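## Task

The cell is paused; its log reads: in earlier run 9351, plate C16 was thrown away and its lid was left in LP4. Then G16 at N1 was delidded with the lid sent to LP2, C51 at N3 with the lid sent to LP3, and C15 at N2 with the lid sent to LP1. The dispenser then failed and the run was aborted. Auto-recovery put LP2's lid onto N1 and LP3's lid onto N3, and a watchdog then halted it. Since lids carry no labels, use the log to match them. Give every plate back its own lid, seated all the way down (here that means the lid in LP1 goes onto the plate at N2), and then press CONTINUE. The plates and the LP4 lid from run 9351 must stay where they began. If two or more plates in the nests lack a lid, press CALL instead and leave every plate and lid in its starting place. Pressing RETRY, CONTINUE or SKIP fails the task if a gripper holds labware at that moment, if any plate at a nest is not sitting down in its nest, or if any lid there is not resting down on a plate. Anything held in place only by the robot does not count. At the end the grippers must be open and away from the labware, although touching the panel housing, the CALL key or the key this job calls for is still fine.

## Robot and tools

Robot: two six-joint arms named left_arm and right_arm, each ending in a parallel gripper with a wrist camera (cam_left_wrist and cam_right_wrist, both 616x616 fisheye). The deck carries labelled nests (N) and lid parks (LP) in no fixed arrangement, plus an operator PANEL. Seen from the front, its keys from left to right are RETRY (white), CONTINUE (green), SKIP (yellow) and CALL (blue). A key is pressed by pushing it until it latches. The first three are go keys, and the job ends as soon as one goes down. Either arm may be used, and the idle arm can be moved out of the way.

Frame: one shared scene frame with its origin on the table top between the arms. +x points out over the table, +z points up, and left_arm sits on the +y side. Gripper positions are in metres and orientation is a quaternion wxyz. Printed hand positions can be off, more so at long reach. The fingers point along the gripper's +z axis and close along its y axis. The reported point lies between the closed pads. Fingertips reach about 33 mm past it when closed and 9 mm when open, and closing pushes the tips roughly 24 mm further out, so leave clearance above surfaces.

Row layout: every row is one flat list of 18 numbers in [-1, 1] covering both arms. The order is left_arm waist, shoulder, elbow, forearm roll, wrist pitch, wrist roll, then gripper position, force_limit and speed, then the same nine for right_arm. The six joint numbers are scaled offsets, not poses. 1.0 stands for 1.398 rad on waist and shoulder, 2.097 rad on the elbow, and 2.622 rad on the forearm roll, wrist pitch and wrist roll. On both arms, waist and wrist roll signs run opposite to the URDF. Stated ranges use URDF signs: elbow -2.792 to 2.792, all other joints -6.283 to 6.283. Any action pushing a joint more than 0.010 rad outward beyond its range is refused for both arms. The three gripper numbers are absolute settings. For position, +1 is fully open (140 mm), about -0.8 brings the pads together, and -1 closes until blocked. force_limit runs from about 14 N at -1 through 60 N at 0 to 107 N at +1. speed runs from about 30 mm/s at -1 through 140 at 0 to 250 at +1. To leave a gripper unchanged, repeat its last three values.

execute_actions(actions): a list of actions. Each action is a table of up to 15 rows, one row per 1/30 s step, lasting 0.5 s. A short table keeps its final row until step 15. Joint offsets count from the angles at the start of that action, not from the previous row. An empty list only returns the current state and images.

move(target, speed, blocking): target is a single 18-number row. Its offsets count from the Joint positions in the latest result that showed them. speed is the top rate in rad/s of the joint with the longest travel (0.01 to 2, default 0.5). All joints finish together within 0.5 to 10 s. Moves do not avoid obstacles or the other arm. With blocking=false, use wait or stop before issuing new motion.

wait(seconds): 0 to 10, holds the last commands. stop(): brakes a running move. zoom_image(camera, region): region is [x0, y0, x1, y1] in image pixels from the top-left, at most 504x504. finished_scene(scene): ends scene 1 or 2 for good.

Results: each gripper's pose and velocities; Joint positions, velocities, targets and torques, per arm in the order above, in rad and rad/s; object_status (0 moving, 1 blocked while opening, 2 blocked while closing, meaning a grip; 3 reached target or pads met); and position_measured in counts (3 open, 230 closed). Other lines: "joint sent to its limit"; "joint command not followed", meaning a clearance check changed targets; HELD, marking steps that were held back; the move: line, giving its ending (done, off_target, moving, held, fault), limits=held or limits=none, and the farthest-off joint; plus MOTOR HOT and fault lines. Each step, joint targets are capped near the measured angles, and the gripper is kept within 70 mm of where it is.

Avoid: knocking anything off the table; letting the arms collide; pressing hard against firm things, since stiff arms fault at small overshoot. Load limits are 306 N m for waist and shoulder, 144 for the elbow and 40.5 for the wrist joints, and an outside force of 144 N also faults, freezing the arm for 10 s. Also avoid dropping or slamming labware, and pressing a go key while holding labware. Release and back off before pressing the key.

Each tool is called after ">>>" by a JSON object that holds its "api" and its "payload".

## Session

>>> {"api": "execute_actions", "payload": {"actions": []}}

Scene clock: 0.00 s.
left_arm: end_effector_position=(+0.4961, +0.4816, +0.3318) position_measured=3 object_status=3 end_effector_quat_wxyz=(+0.099, -0.161, +0.946, -0.263) end_effector_velocity=(+0.001, +0.001, +0.001) end_effector_angular_velocity=(+0.000, -0.001, +0.002) | right_arm: end_effector_position=(+0.7902, +0.1825, +0.3252) position_measured=3 object_status=3 end_effector_quat_wxyz=(-0.055, +0.837, +0.531, -0.120) end_effector_velocity=(-0.000, +0.001, +0.000) end_effector_angular_velocity=(+0.002, -0.001, +0.001)
Joint names: [waist, shoulder, elbow, forearm roll, wrist pitch, wrist roll]
Joint positions: left_arm=[-0.494 -0.288  2.104 -0.59   1.311  1.329] | right_arm=[-0.797  1.089  0.103  0.147  2.182 -1.12 ]
Joint velocities: left_arm=[-0.001 -0.    -0.001 -0.    -0.     0.001] | right_arm=[-0.001 -0.    -0.     0.001 -0.002 -0.   ]
Joint torques (N m, as the joint torque sensors report them, + toward a larger Joint positions number): no reading
Joint targets: left_arm=[-0.494 -0.288 2.104 -0.590 1.311 1.329] | right_arm=[-0.797 1.089 0.103 0.147 2.182 -1.120]
camera_calibration (this result's frames):
cam_left_wrist: T_world_to_cam=[[0.00754524, 0.837231, -0.546798, -0.208432], [0.778955, 0.337959, 0.528216, -0.731515], [0.627034, -0.429917, -0.649615, 0.308187], [0, 0, 0, 1]] pos_world=[0.378147, 0.554223, 0.472631]
cam_right_wrist: T_world_to_cam=[[0.911659, -0.368428, -0.182043, -0.585248], [-0.232575, -0.827778, 0.51058, 0.18877], [-0.338803, -0.423136, -0.840338, 0.810082], [0, 0, 0, 1]] pos_world=[0.851908, 0.283413, 0.47782]

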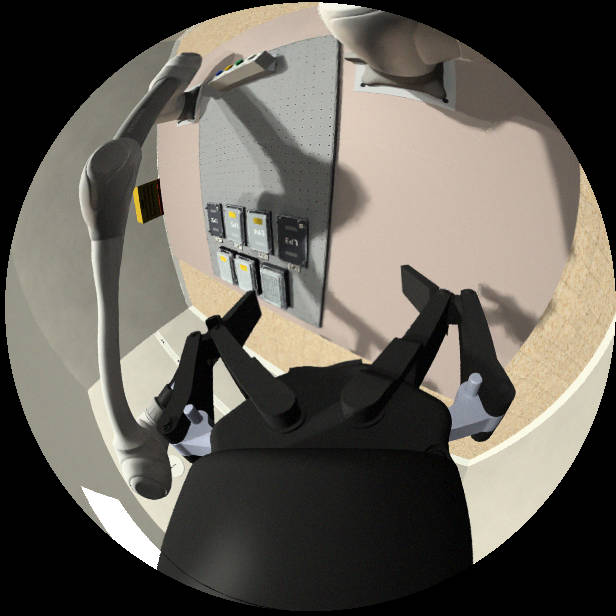

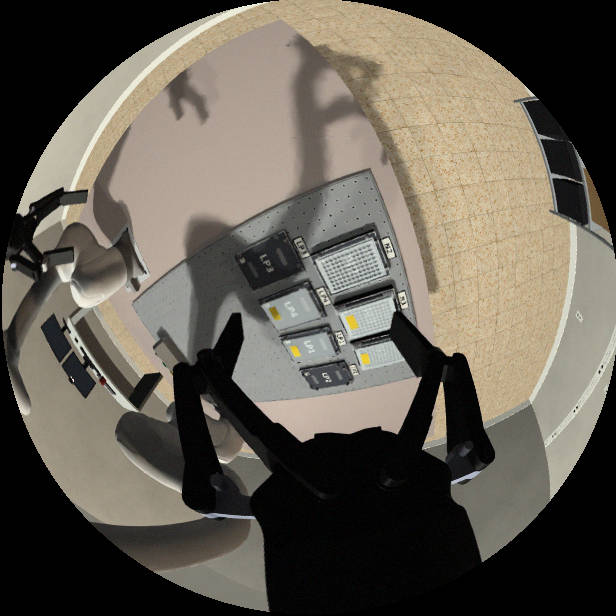

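>>> {"api": "zoom_image", "payload": {"camera": "cam_right_wrist", "region": [220,210,420,400]}}

Region (220, 210, 420, 400) of cam_right_wrist's 616x616 image, scaled by 2.520, with more detail than that image has; it fills the top 479 rows of this view, and the rest is white.

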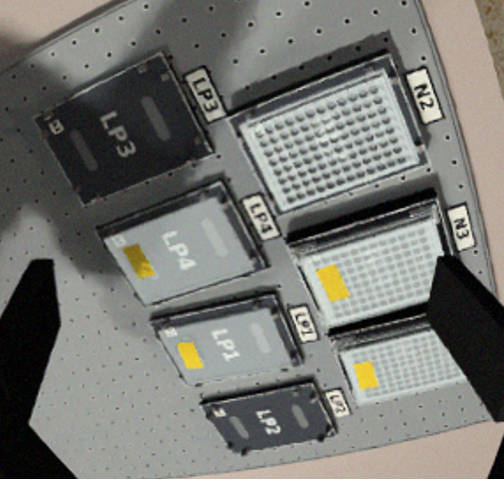

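>>> {"api": "move", "payload": {"target": [0,0,0,0,0,0,1,0,0,0.0596,-0.4867,0.7737,-0.056,-0.448,-0.372,0.5,-0.5,0], "speed": 0.9}}

>>> {"api": "zoom_image", "payload": {"camera": "cam_right_wrist", "region": [200,200,440,440]}}

Scene clock: 2.67 s.
left_arm: end_effector_position=(+0.4961, +0.4816, +0.3318) position_measured=3 object_status=3 end_effector_quat_wxyz=(+0.099, -0.161, +0.946, -0.263) end_effector_velocity=(+0.000, +0.000, +0.000) end_effector_angular_velocity=(+0.000, -0.001, +0.001) | right_arm: end_effector_position=(+0.6246, -0.0550, +0.0902) position_measured=66 object_status=3 end_effector_quat_wxyz=(+0.000, +1.000, +0.001, +0.000) end_effector_velocity=(-0.000, +0.000, -0.001) end_effector_angular_velocity=(+0.000, -0.000, +0.000)
Joint names: [waist, shoulder, elbow, forearm roll, wrist pitch, wrist roll]
Joint positions: left_arm=[-0.494 -0.288  2.104 -0.59   1.311  1.329] | right_arm=[-0.714  0.409  1.725 -0.     1.007 -2.096]
Joint velocities: left_arm=[-0.    -0.    -0.001 -0.    -0.001 -0.   ] | right_arm=[-0.001  0.     0.001  0.    -0.002 -0.001]
Joint torques (N m, as the joint torque sensors report them, + toward a larger Joint positions number): left_arm=[ -2.19 -10.71 -41.34   2.12  -0.61  -0.19] | right_arm=[ -0.06 -73.81 -35.55   3.74  -0.33  -0.46]
Joint targets: left_arm=[-0.494 -0.288 2.104 -0.590 1.311 1.329] | right_arm=[-0.714 0.409 1.726 -0.000 1.007 -2.096]
move: done; limits=none; left_arm: farthest joint: the waist, 0.000 radians from its target (0.000 radians at the start); right_arm: farthest joint: the waist, 0.000 radians from its target (0.084 radians at the start)
camera_calibration (this result's frames):
cam_left_wrist: T_world_to_cam=[[0.00754528, 0.837231, -0.546797, -0.208432], [0.778955, 0.337959, 0.528216, -0.731515], [0.627034, -0.429916, -0.649615, 0.308186], [0, 0, 0, 1]] pos_world=[0.378147, 0.554223, 0.472631]
cam_right_wrist: T_world_to_cam=[[0.0670249, -0.996582, 0.0482921, -0.092378], [-0.91443, -0.0419927, 0.40256, 0.552451], [-0.399156, -0.0711413, -0.914119, 0.519635], [0, 0, 0, 1]] pos_world=[0.718785, -0.0318958, 0.257075]

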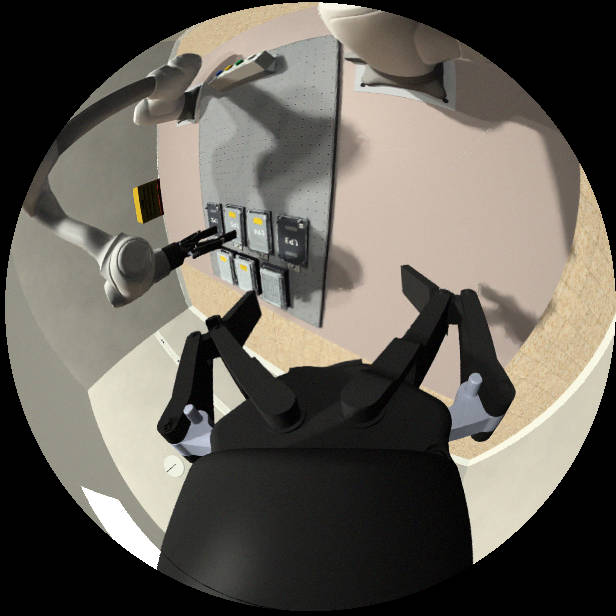

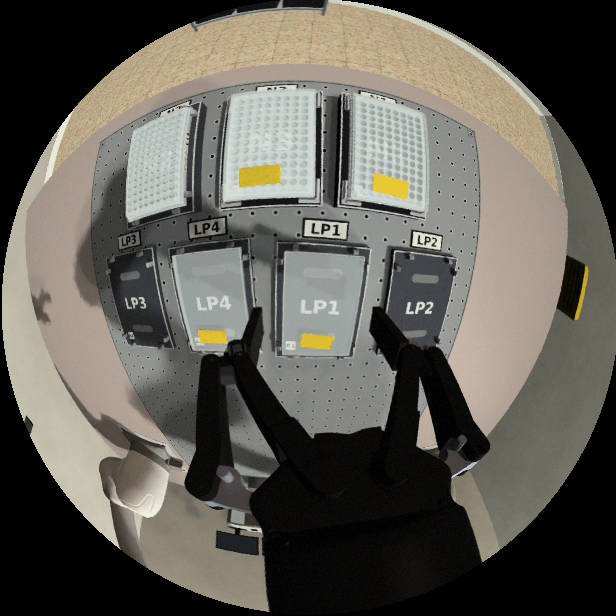

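Region (200, 200, 440, 440) of cam_right_wrist's 616x616 image, scaled by 2.100, with more detail than that image has.

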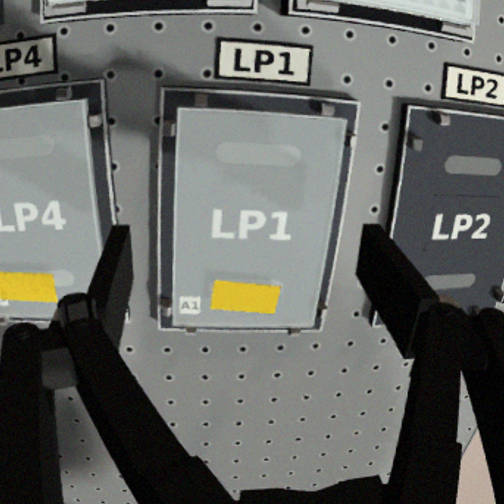

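>>> {"api": "move", "payload": {"target": [0,0,0,0,0,0,1,0,0,0,0.0118,0.0187,0,-0.0212,0,0.5,-0.5,0], "speed": 0.1}}

>>> {"api": "zoom_image", "payload": {"camera": "cam_right_wrist", "region": [200,200,440,440]}}

Scene clock: 3.77 s.
left_arm: end_effector_position=(+0.4961, +0.4816, +0.3318) position_measured=3 object_status=3 end_effector_quat_wxyz=(+0.099, -0.161, +0.946, -0.263) end_effector_velocity=(+0.000, +0.000, -0.000) end_effector_angular_velocity=(+0.001, -0.000, -0.002) | right_arm: end_effector_position=(+0.6176, -0.0591, +0.0602) position_measured=66 object_status=3 end_effector_quat_wxyz=(+0.000, +1.000, +0.001, +0.000) end_effector_velocity=(-0.000, +0.000, -0.001) end_effector_angular_velocity=(+0.000, -0.001, +0.001)
Joint names: [waist, shoulder, elbow, forearm roll, wrist pitch, wrist roll]
Joint positions: left_arm=[-0.494 -0.288  2.104 -0.59   1.311  1.329] | right_arm=[-0.714  0.425  1.765 -0.     0.952 -2.096]
Joint velocities: left_arm=[ 0.001  0.001 -0.001  0.001  0.    -0.002] | right_arm=[-0.001  0.     0.001 -0.    -0.002  0.   ]
Joint torques (N m, as the joint torque sensors report them, + toward a larger Joint positions number): left_arm=[ -0.66 -10.75 -40.52   1.8   -0.69   0.04] | right_arm=[ -1.13 -76.92 -34.34   3.51   0.6    0.06]
Joint targets: left_arm=[-0.494 -0.288 2.104 -0.590 1.311 1.329] | right_arm=[-0.714 0.425 1.765 -0.000 0.952 -2.096]
move: done; limits=none; left_arm: farthest joint: the waist, 0.000 radians from its target (0.000 radians at the start); right_arm: farthest joint: the waist, 0.000 radians from its target (0.000 radians at the start)
camera_calibration (this result's frames):
cam_left_wrist: T_world_to_cam=[[0.00754556, 0.837231, -0.546798, -0.208432], [0.778955, 0.337959, 0.528216, -0.731515], [0.627034, -0.429916, -0.649615, 0.308187], [0, 0, 0, 1]] pos_world=[0.378147, 0.554223, 0.472631]
cam_right_wrist: T_world_to_cam=[[0.0670319, -0.996579, 0.0483399, -0.094503], [-0.914395, -0.0419736, 0.402641, 0.557961], [-0.399235, -0.0711916, -0.914081, 0.489234], [0, 0, 0, 1]] pos_world=[0.711851, -0.0359308, 0.227109]

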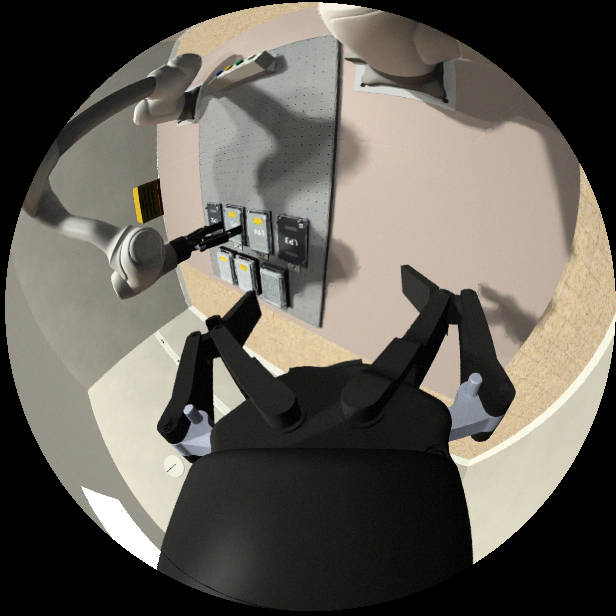

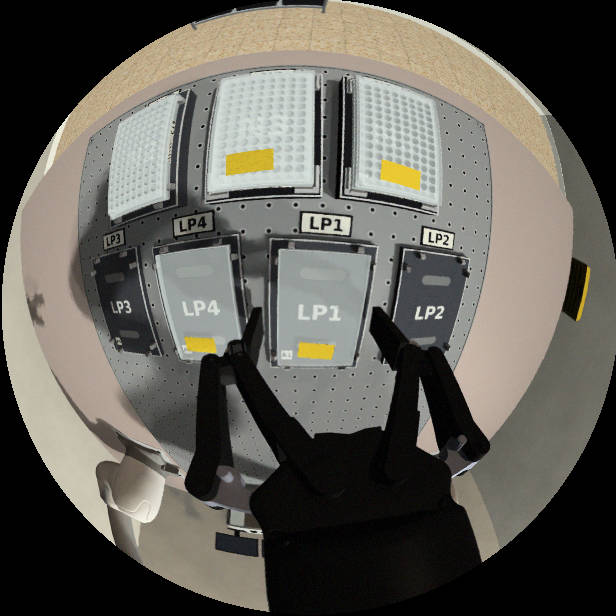

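Region (200, 200, 440, 440) of cam_right_wrist's 616x616 image, scaled by 2.100, with more detail than that image has.

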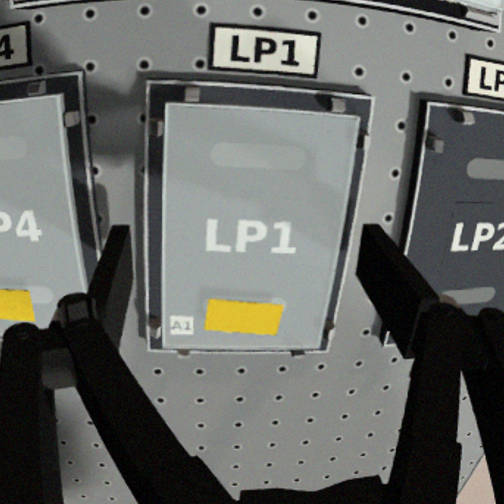

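>>> {"api": "move", "payload": {"target": [0,0,0,0,0,0,1,0,0,0.0043,0.0061,0.003,0,-0.0057,0.002,0.5,-0.5,0], "speed": 0.02}}

>>> {"api": "move", "payload": {"target": [0,0,0,0,0,0,1,0,0,0,0,0,0,0,0,-1,-0.5,-1]}}

Scene clock: 4.93 s.
left_arm: end_effector_position=(+0.4961, +0.4816, +0.3318) position_measured=3 object_status=3 end_effector_quat_wxyz=(+0.099, -0.161, +0.946, -0.263) end_effector_velocity=(-0.000, +0.000, -0.000) end_effector_angular_velocity=(+0.001, -0.000, -0.000) | right_arm: end_effector_position=(+0.6199, -0.0627, +0.0513) position_measured=66 object_status=3 end_effector_quat_wxyz=(+0.000, +1.000, +0.001, +0.000) end_effector_velocity=(+0.000, +0.000, +0.000) end_effector_angular_velocity=(-0.001, -0.002, +0.001)
Joint names: [waist, shoulder, elbow, forearm roll, wrist pitch, wrist roll]
Joint positions: left_arm=[-0.494 -0.288  2.104 -0.59   1.311  1.329] | right_arm=[-0.708  0.434  1.771 -0.     0.937 -2.09 ]
Joint velocities: left_arm=[-0.    -0.001  0.001  0.    -0.001 -0.001] | right_arm=[-0.001  0.    -0.    -0.002 -0.001 -0.001]
Joint torques (N m, as the joint torque sensors report them, + toward a larger Joint positions number): left_arm=[ -1.48  -9.05 -41.85   2.17  -0.42  -0.41] | right_arm=[  2.77 -77.53 -33.02   3.44   0.1    0.26]
Joint targets: left_arm=[-0.494 -0.288 2.104 -0.590 1.311 1.329] | right_arm=[-0.708 0.434 1.771 -0.000 0.937 -2.090]
move: done; limits=none; left_arm: farthest joint: the waist, 0.000 radians from its target (0.000 radians at the start); right_arm: farthest joint: the waist, 0.000 radians from its target (0.006 radians at the start)
camera_calibration (this result's frames):
cam_left_wrist: T_world_to_cam=[[0.00754522, 0.837231, -0.546798, -0.208432], [0.778955, 0.337959, 0.528216, -0.731515], [0.627034, -0.429916, -0.649615, 0.308187], [0, 0, 0, 1]] pos_world=[0.378147, 0.554223, 0.472631]
cam_right_wrist: T_world_to_cam=[[0.066268, -0.996633, 0.0482817, -0.0973356], [-0.914471, -0.0413039, 0.402539, 0.563593], [-0.399189, -0.0708277, -0.914129, 0.481766], [0, 0, 0, 1]] pos_world=[0.714155, -0.0396069, 0.218228]

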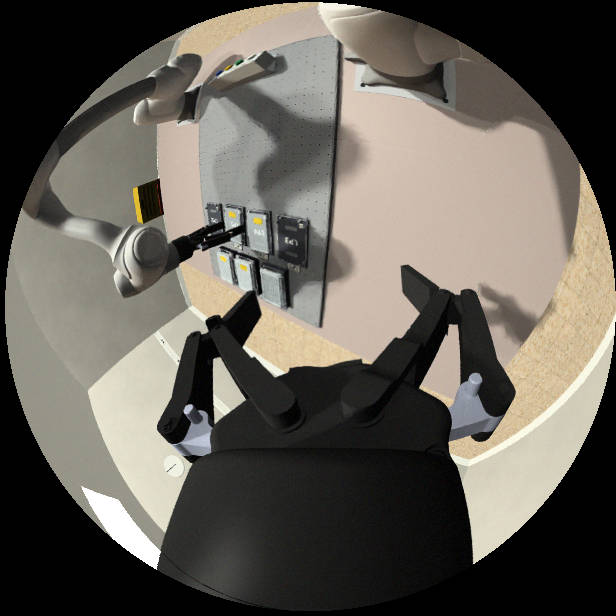

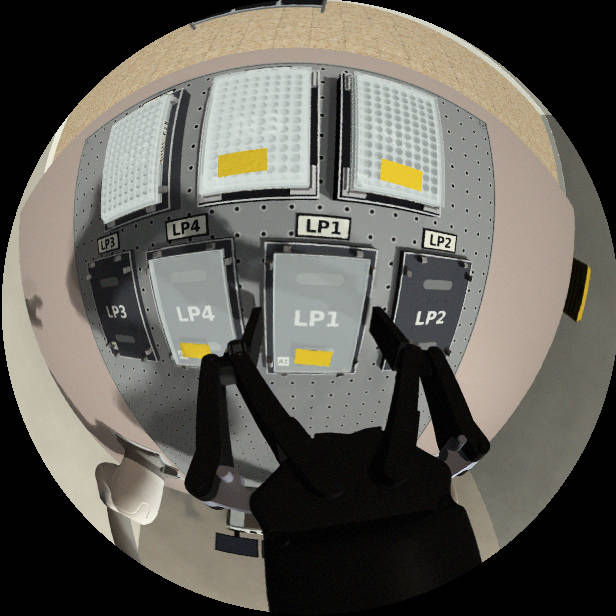

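Scene clock: 5.87 s.
left_arm: end_effector_position=(+0.4961, +0.4816, +0.3318) position_measured=3 object_status=3 end_effector_quat_wxyz=(+0.099, -0.161, +0.946, -0.263) end_effector_velocity=(-0.001, -0.001, -0.001) end_effector_angular_velocity=(-0.001, +0.002, -0.001) | right_arm: end_effector_position=(+0.6199, -0.0627, +0.0514) position_measured=102 object_status=0 end_effector_quat_wxyz=(+0.000, +1.000, +0.001, +0.000) end_effector_velocity=(-0.000, +0.001, -0.000) end_effector_angular_velocity=(-0.001, +0.000, +0.003)
Joint names: [waist, shoulder, elbow, forearm roll, wrist pitch, wrist roll]
Joint positions: left_arm=[-0.494 -0.288  2.104 -0.59   1.311  1.329] | right_arm=[-0.708  0.434  1.771 -0.     0.937 -2.09 ]
Joint velocities: left_arm=[ 0.001 -0.     0.001  0.     0.001  0.001] | right_arm=[-0.001  0.001 -0.    -0.001  0.     0.001]
Joint torques (N m, as the joint torque sensors report them, + toward a larger Joint positions number): left_arm=[ -3.49  -9.5  -41.2    2.25  -0.63  -0.16] | right_arm=[  2.39 -61.65 -25.59   2.65  -1.69   0.47]
Joint targets: left_arm=[-0.494 -0.288 2.104 -0.590 1.311 1.329] | right_arm=[-0.708 0.434 1.771 -0.000 0.937 -2.090]
move: done; limits=none; left_arm: farthest joint: the waist, 0.000 radians from its target (0.000 radians at the start); right_arm: farthest joint: the waist, 0.000 radians from its target (0.000 radians at the start)
camera_calibration (this result's frames):
cam_left_wrist: T_world_to_cam=[[0.00754508, 0.837231, -0.546798, -0.208432], [0.778955, 0.337959, 0.528216, -0.731515], [0.627034, -0.429916, -0.649615, 0.308187], [0, 0, 0, 1]] pos_world=[0.378147, 0.554223, 0.472631]
cam_right_wrist: T_world_to_cam=[[0.066265, -0.996635, 0.0482547, -0.0973337], [-0.914492, -0.0413159, 0.402489, 0.5636], [-0.399141, -0.0707994, -0.914152, 0.481776], [0, 0, 0, 1]] pos_world=[0.714154, -0.0396111, 0.21827]

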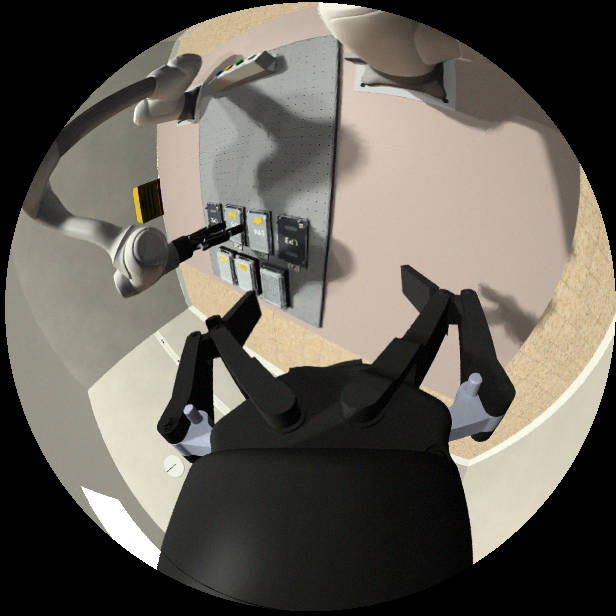

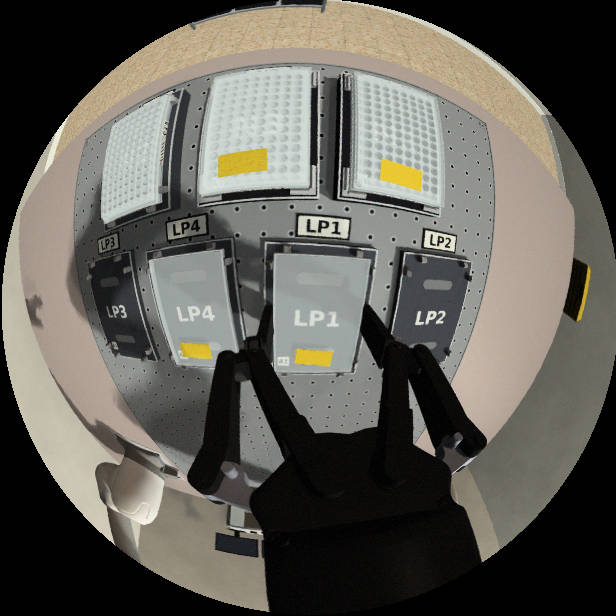

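>>> {"api": "move", "payload": {"target": [0,0,0,0,0,0,1,0,0,0,-0.0006,-0.0003,0,0.0006,0,-0.98,-0.5,-1], "speed": 0.01}}

>>> {"api": "move", "payload": {"target": [0,0,0,0,0,0,1,0,0,0,-0.0359,-0.0192,0,0.0345,0,-0.98,-0.5,-1], "speed": 0.1}}

>>> {"api": "move", "payload": {"target": [0,0,0,0,0,0,1,0,0,-0.0602,0.283,-0.3124,0,0.0988,-0.032,-0.98,-0.5,-1], "speed": 0.4}}

>>> {"api": "zoom_image", "payload": {"camera": "cam_right_wrist", "region": [240,220,410,390]}}

Scene clock: 6.87 s.
left_arm: end_effector_position=(+0.4961, +0.4816, +0.3318) position_measured=3 object_status=3 end_effector_quat_wxyz=(+0.099, -0.161, +0.946, -0.263) end_effector_velocity=(+0.000, -0.000, -0.000) end_effector_angular_velocity=(-0.001, +0.001, -0.001) | right_arm: end_effector_position=(+0.6198, -0.0627, +0.0522) position_measured=102 object_status=2 end_effector_quat_wxyz=(+0.000, +1.000, +0.001, -0.000) end_effector_velocity=(+0.001, +0.000, +0.000) end_effector_angular_velocity=(+0.001, -0.001, -0.000)
Joint names: [waist, shoulder, elbow, forearm roll, wrist pitch, wrist roll]
Joint positions: left_arm=[-0.494 -0.288  2.104 -0.59   1.311  1.329] | right_arm=[-0.708  0.433  1.77  -0.     0.938 -2.09 ]
Joint velocities: left_arm=[ 0.     0.001 -0.    -0.     0.001 -0.   ] | right_arm=[ 0.    -0.    -0.    -0.    -0.001 -0.   ]
Joint torques (N m, as the joint torque sensors report them, + toward a larger Joint positions number): left_arm=[ -1.35  -8.26 -42.56   2.67  -0.55  -0.34] | right_arm=[ -0.38 -75.43 -33.98   3.46   0.23   0.05]
Joint targets: left_arm=[-0.494 -0.288 2.104 -0.590 1.311 1.329] | right_arm=[-0.708 0.433 1.770 -0.000 0.938 -2.090]
move: done; limits=none; left_arm: farthest joint: the waist, 0.000 radians from its target (0.000 radians at the start); right_arm: farthest joint: the waist, 0.000 radians from its target (0.000 radians at the start)
camera_calibration (this result's frames):
cam_left_wrist: T_world_to_cam=[[0.00754526, 0.837231, -0.546797, -0.208432], [0.778955, 0.337959, 0.528216, -0.731515], [0.627034, -0.429916, -0.649616, 0.308187], [0, 0, 0, 1]] pos_world=[0.378147, 0.554223, 0.472631]
cam_right_wrist: T_world_to_cam=[[0.0662768, -0.996628, 0.0483784, -0.0974276], [-0.914394, -0.0412594, 0.402718, 0.563137], [-0.399364, -0.0709277, -0.914045, 0.482577], [0, 0, 0, 1]] pos_world=[0.71411, -0.0396363, 0.219025]

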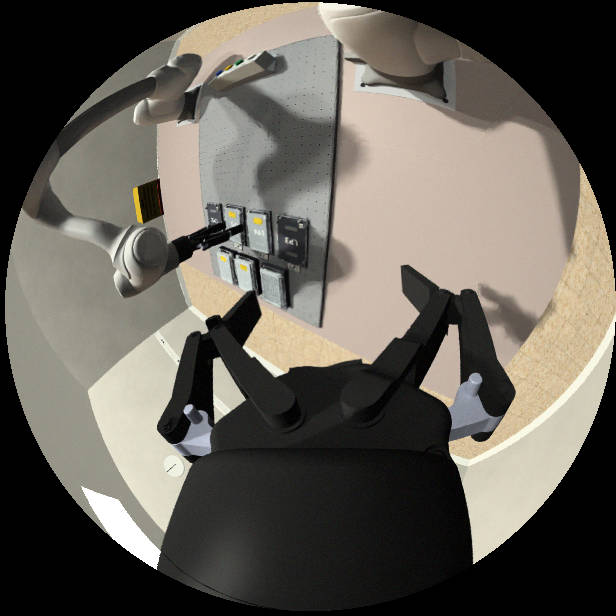

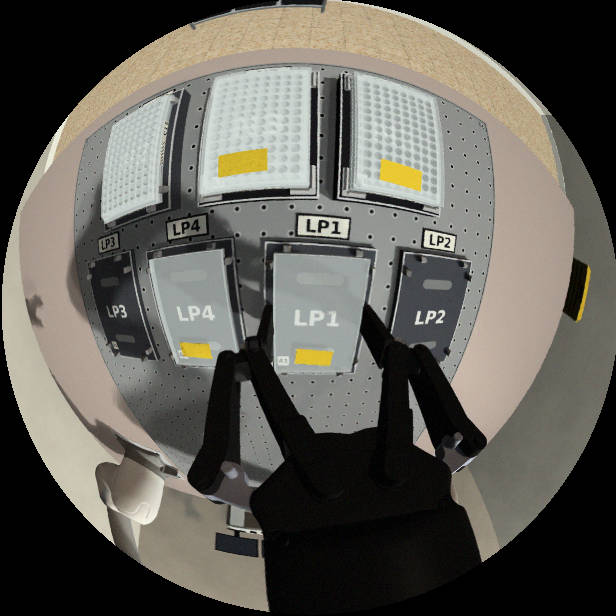

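Scene clock: 8.07 s.
left_arm: end_effector_position=(+0.4961, +0.4816, +0.3318) position_measured=3 object_status=3 end_effector_quat_wxyz=(+0.099, -0.161, +0.946, -0.263) end_effector_velocity=(-0.000, -0.001, +0.001) end_effector_angular_velocity=(-0.000, -0.001, -0.001) | right_arm: end_effector_position=(+0.6194, -0.0630, +0.1065) position_measured=102 object_status=2 end_effector_quat_wxyz=(+0.000, +1.000, +0.001, -0.000) end_effector_velocity=(+0.001, -0.001, +0.001) end_effector_angular_velocity=(-0.001, -0.002, +0.002)
Joint names: [waist, shoulder, elbow, forearm roll, wrist pitch, wrist roll]
Joint positions: left_arm=[-0.494 -0.288  2.104 -0.59   1.311  1.329] | right_arm=[-0.708  0.383  1.73  -0.     1.029 -2.09 ]
Joint velocities: left_arm=[ 0.001 -0.001  0.    -0.001  0.001 -0.   ] | right_arm=[ 0.001 -0.001 -0.    -0.002 -0.     0.002]
Joint torques (N m, as the joint torque sensors report them, + toward a larger Joint positions number): left_arm=[ -3.59  -8.61 -42.77   2.38  -0.48  -0.19] | right_arm=[  1.64 -73.03 -35.14   3.41   0.37   0.14]
Joint targets: left_arm=[-0.494 -0.288 2.104 -0.590 1.311 1.329] | right_arm=[-0.708 0.383 1.730 -0.000 1.029 -2.090]
move: done; limits=none; left_arm: farthest joint: the waist, 0.000 radians from its target (0.000 radians at the start); right_arm: farthest joint: the waist, 0.000 radians from its target (0.000 radians at the start)
camera_calibration (this result's frames):
cam_left_wrist: T_world_to_cam=[[0.0075452, 0.837231, -0.546798, -0.208432], [0.778955, 0.337959, 0.528216, -0.731515], [0.627034, -0.429916, -0.649615, 0.308187], [0, 0, 0, 1]] pos_world=[0.378147, 0.554223, 0.472631]
cam_right_wrist: T_world_to_cam=[[0.0662552, -0.996628, 0.0484019, -0.100292], [-0.914389, -0.0412291, 0.402731, 0.540792], [-0.399377, -0.0709412, -0.914038, 0.532077], [0, 0, 0, 1]] pos_world=[0.713639, -0.0399115, 0.273399]

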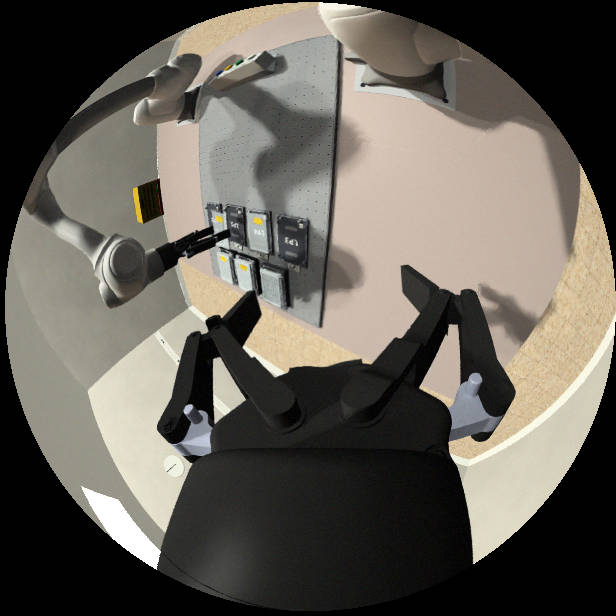

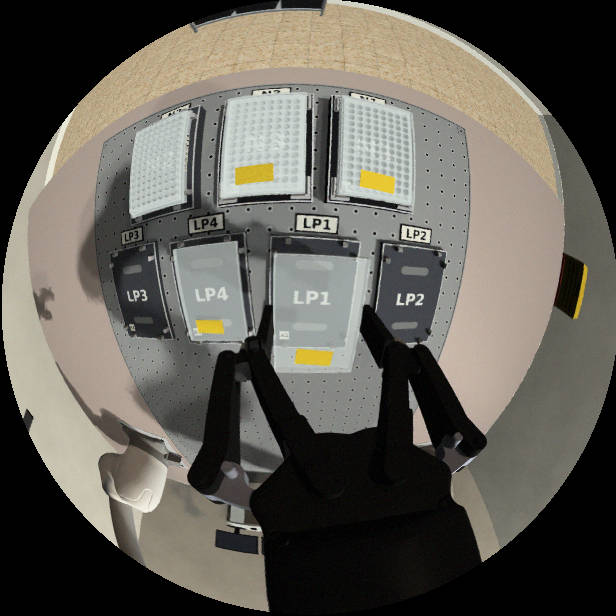

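Scene clock: 10.13 s.
left_arm: end_effector_position=(+0.4961, +0.4816, +0.3318) position_measured=3 object_status=3 end_effector_quat_wxyz=(+0.099, -0.161, +0.946, -0.263) end_effector_velocity=(+0.001, -0.001, +0.001) end_effector_angular_velocity=(-0.000, -0.001, -0.001) | right_arm: end_effector_position=(+0.8005, +0.1349, +0.1054) position_measured=102 object_status=2 end_effector_quat_wxyz=(+0.000, +1.000, +0.001, +0.000) end_effector_velocity=(+0.000, -0.001, -0.001) end_effector_angular_velocity=(+0.000, +0.002, -0.003)
Joint names: [waist, shoulder, elbow, forearm roll, wrist pitch, wrist roll]
Joint positions: left_arm=[-0.494 -0.288  2.104 -0.59   1.311  1.329] | right_arm=[-0.792  0.779  1.075 -0.     1.288 -2.174]
Joint velocities: left_arm=[ 0.002  0.    -0.001 -0.    -0.     0.001] | right_arm=[ 0.002  0.001 -0.     0.001  0.001 -0.001]
Joint torques (N m, as the joint torque sensors report them, + toward a larger Joint positions number): left_arm=[ -1.34 -11.03 -42.14   2.13  -0.43  -0.18] | right_arm=[   0.11 -114.88  -40.48    4.32    0.3     0.35]
Joint targets: left_arm=[-0.494 -0.288 2.104 -0.590 1.311 1.329] | right_arm=[-0.792 0.779 1.075 -0.000 1.288 -2.174]
move: done; limits=none; left_arm: farthest joint: the waist, 0.000 radians from its target (0.000 radians at the start); right_arm: farthest joint: the waist, 0.000 radians from its target (0.084 radians at the start)
camera_calibration (this result's frames):
cam_left_wrist: T_world_to_cam=[[0.00754529, 0.837231, -0.546798, -0.208432], [0.778955, 0.337959, 0.528216, -0.731515], [0.627034, -0.429916, -0.649615, 0.308186], [0, 0, 0, 1]] pos_world=[0.378147, 0.554223, 0.472631]
cam_right_wrist: T_world_to_cam=[[0.0664353, -0.996628, 0.048166, 0.0849181], [-0.914572, -0.0415235, 0.402285, 0.715246], [-0.398929, -0.0707772, -0.914246, 0.617006], [0, 0, 0, 1]] pos_world=[0.894643, 0.158001, 0.272272]

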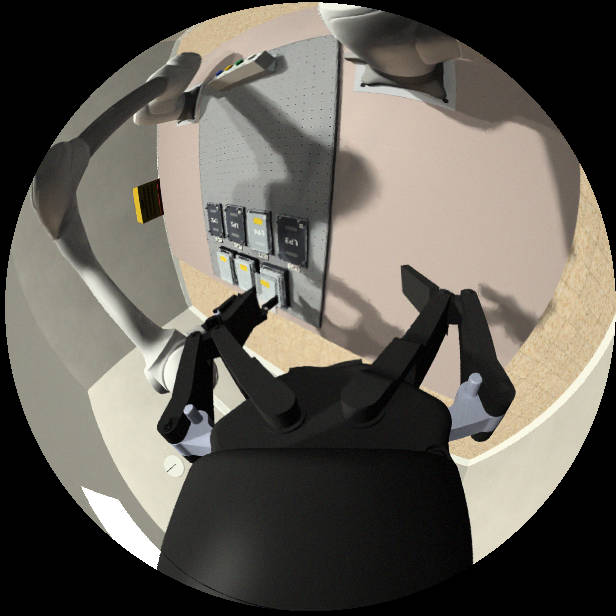

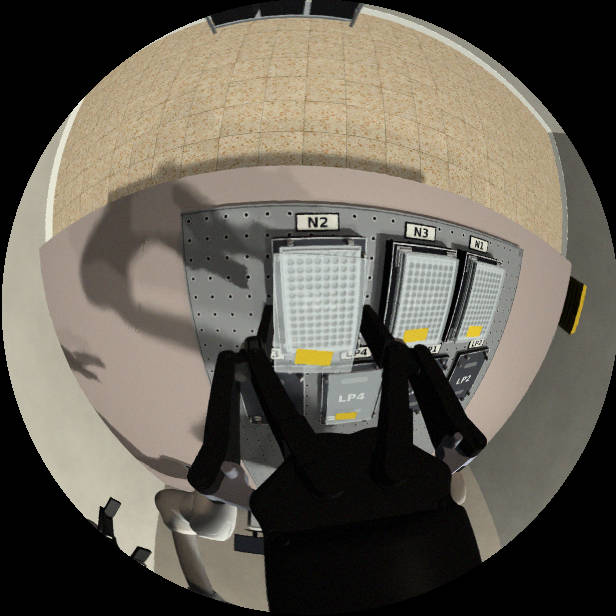

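Region (240, 220, 410, 390) of cam_right_wrist's 616x616 image, scaled by 2.965, with more detail than that image has.

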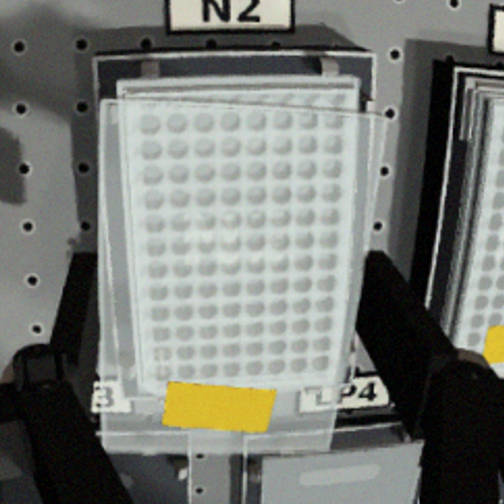

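>>> {"api": "move", "payload": {"target": [0,0,0,0,0,0,1,0,0,0.0039,0.0036,0.0152,0,-0.0141,0.023,-0.98,-0.5,-1], "speed": 0.06}}

>>> {"api": "zoom_image", "payload": {"camera": "cam_right_wrist", "region": [240,220,410,390]}}

Scene clock: 11.70 s.
left_arm: end_effector_position=(+0.4961, +0.4816, +0.3318) position_measured=3 object_status=3 end_effector_quat_wxyz=(+0.099, -0.161, +0.946, -0.263) end_effector_velocity=(+0.000, +0.000, -0.000) end_effector_angular_velocity=(-0.000, +0.001, +0.000) | right_arm: end_effector_position=(+0.8004, +0.1285, +0.0835) position_measured=102 object_status=2 end_effector_quat_wxyz=(+0.000, +1.000, +0.028, +0.000) end_effector_velocity=(-0.000, +0.000, -0.000) end_effector_angular_velocity=(+0.000, -0.001, +0.001)
Joint names: [waist, shoulder, elbow, forearm roll, wrist pitch, wrist roll]
Joint positions: left_arm=[-0.494 -0.288  2.104 -0.59   1.311  1.329] | right_arm=[-0.787  0.784  1.107 -0.     1.251 -2.114]
Joint velocities: left_arm=[-0.     0.001 -0.     0.    -0.     0.   ] | right_arm=[-0.    -0.     0.001 -0.    -0.002  0.001]
Joint torques (N m, as the joint torque sensors report them, + toward a larger Joint positions number): left_arm=[ -1.34  -9.55 -42.66   2.02  -0.38  -0.19] | right_arm=[  -2.29 -114.17  -39.13    4.48    0.02    0.44]
Joint targets: left_arm=[-0.494 -0.288 2.104 -0.590 1.311 1.329] | right_arm=[-0.787 0.784 1.107 -0.000 1.251 -2.114]
move: done; limits=none; left_arm: farthest joint: the waist, 0.000 radians from its target (0.000 radians at the start); right_arm: farthest joint: the waist, 0.000 radians from its target (0.006 radians at the start)
camera_calibration (this result's frames):
cam_left_wrist: T_world_to_cam=[[0.00754522, 0.837231, -0.546797, -0.208432], [0.778955, 0.337959, 0.528216, -0.731515], [0.627034, -0.429916, -0.649615, 0.308187], [0, 0, 0, 1]] pos_world=[0.378147, 0.554223, 0.472631]
cam_right_wrist: T_world_to_cam=[[0.120956, -0.991489, 0.048156, 0.0352491], [-0.910942, -0.0915938, 0.402237, 0.727266], [-0.394403, -0.0925206, -0.914268, 0.595698], [0, 0, 0, 1]] pos_world=[0.893179, 0.156676, 0.250396]

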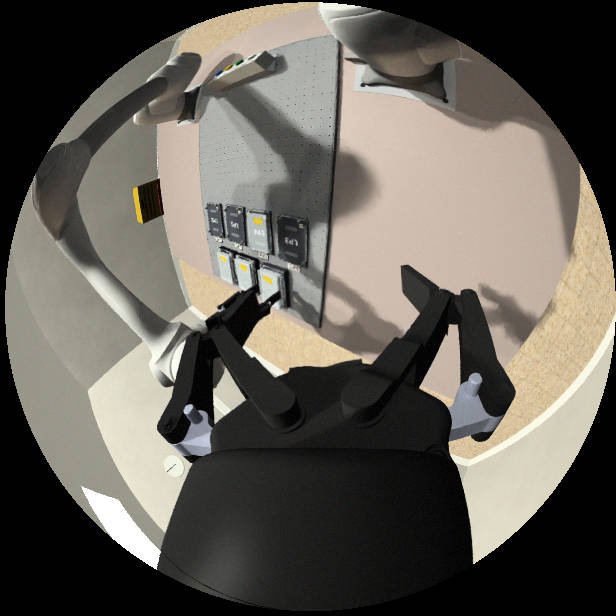

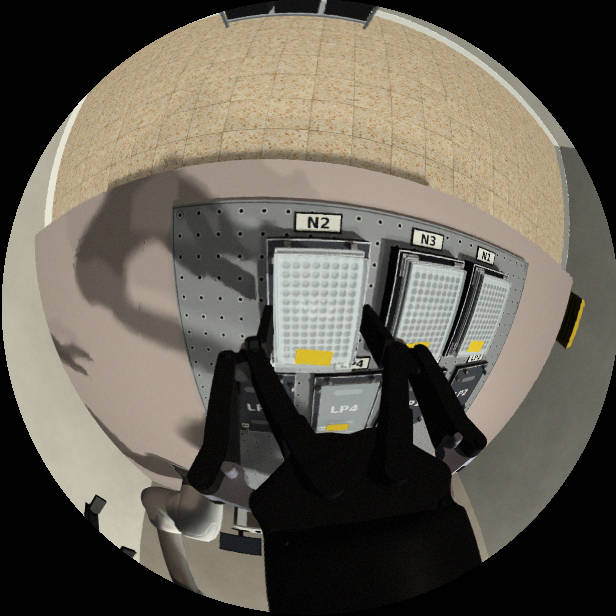

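Region (240, 220, 410, 390) of cam_right_wrist's 616x616 image, scaled by 2.965, with more detail than that image has.

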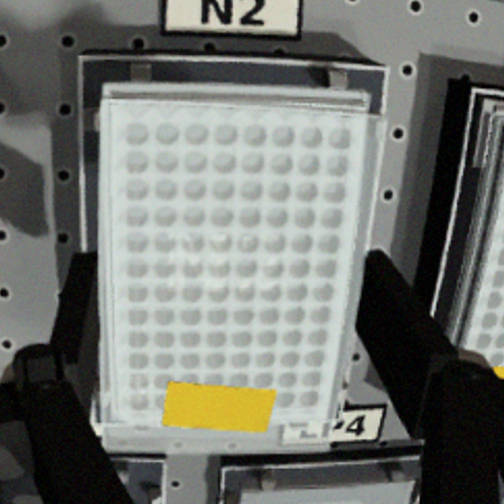

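>>> {"api": "move", "payload": {"target": [0,0,0,0,0,0,1,0,0,0.0003,0.0024,0.0025,0,-0.0033,0.006,-0.98,-0.5,-1], "speed": 0.015}}

>>> {"api": "zoom_image", "payload": {"camera": "cam_right_wrist", "region": [240,220,410,390]}}

Scene clock: 13.10 s.
left_arm: end_effector_position=(+0.4961, +0.4816, +0.3318) position_measured=3 object_status=3 end_effector_quat_wxyz=(+0.099, -0.161, +0.946, -0.263) end_effector_velocity=(-0.000, -0.001, +0.000) end_effector_angular_velocity=(-0.000, +0.001, -0.001) | right_arm: end_effector_position=(+0.8007, +0.1282, +0.0776) position_measured=102 object_status=2 end_effector_quat_wxyz=(-0.000, +0.999, +0.036, +0.000) end_effector_velocity=(-0.001, +0.000, -0.000) end_effector_angular_velocity=(-0.000, +0.002, +0.000)
Joint names: [waist, shoulder, elbow, forearm roll, wrist pitch, wrist roll]
Joint positions: left_arm=[-0.494 -0.288  2.104 -0.59   1.311  1.329] | right_arm=[-0.786  0.787  1.112 -0.     1.242 -2.098]
Joint velocities: left_arm=[ 0.001 -0.     0.     0.     0.     0.001] | right_arm=[-0.001  0.     0.     0.001  0.002 -0.   ]
Joint torques (N m, as the joint torque sensors report them, + toward a larger Joint positions number): left_arm=[ -2.09 -11.65 -42.65   2.07  -0.42  -0.49] | right_arm=[  -2.36 -100.63  -35.69    5.74   -0.72    0.05]
Joint targets: left_arm=[-0.494 -0.288 2.104 -0.590 1.311 1.329] | right_arm=[-0.786 0.787 1.112 -0.000 1.242 -2.098]
move: done; limits=none; left_arm: farthest joint: the waist, 0.000 radians from its target (0.000 radians at the start); right_arm: farthest joint: the waist, 0.000 radians from its target (0.000 radians at the start)
camera_calibration (this result's frames):
cam_left_wrist: T_world_to_cam=[[0.00754536, 0.837231, -0.546798, -0.208432], [0.778955, 0.337959, 0.528216, -0.731515], [0.627034, -0.429916, -0.649615, 0.308186], [0, 0, 0, 1]] pos_world=[0.378147, 0.554223, 0.472631]
cam_right_wrist: T_world_to_cam=[[0.1361, -0.989527, 0.0480972, 0.0227967], [-0.909508, -0.105552, 0.402063, 0.730486], [-0.392776, -0.0984658, -0.914348, 0.589831], [0, 0, 0, 1]] pos_world=[0.892952, 0.15774, 0.244513]

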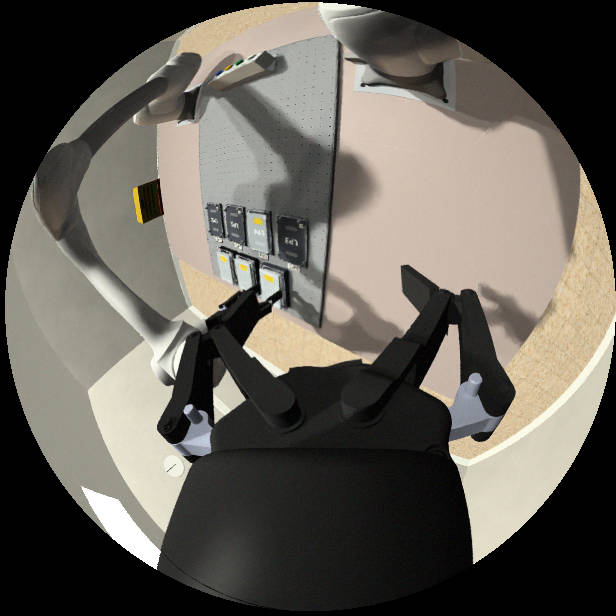

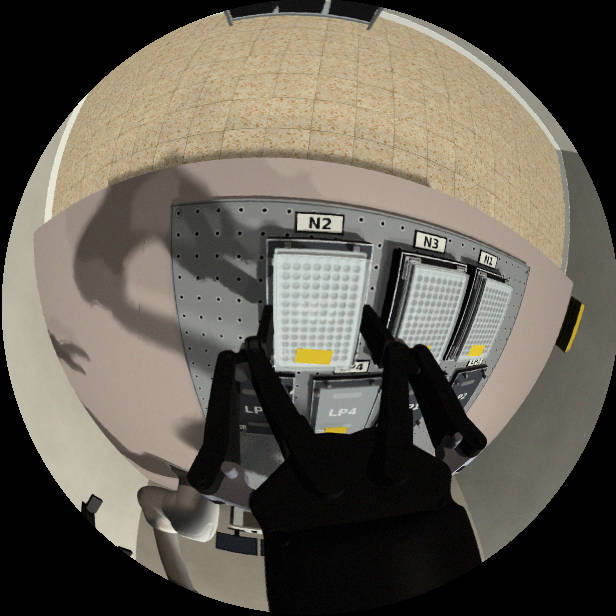

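Region (240, 220, 410, 390) of cam_right_wrist's 616x616 image, scaled by 2.965, with more detail than that image has.

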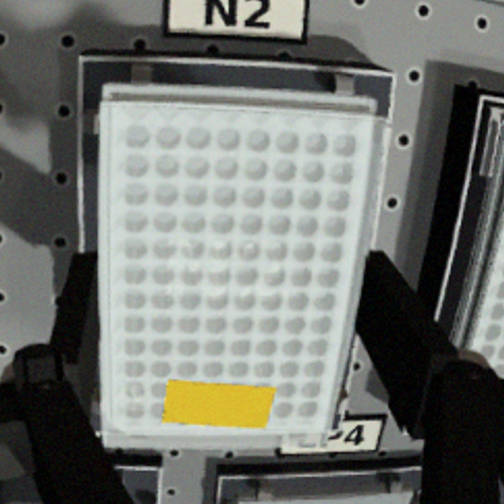

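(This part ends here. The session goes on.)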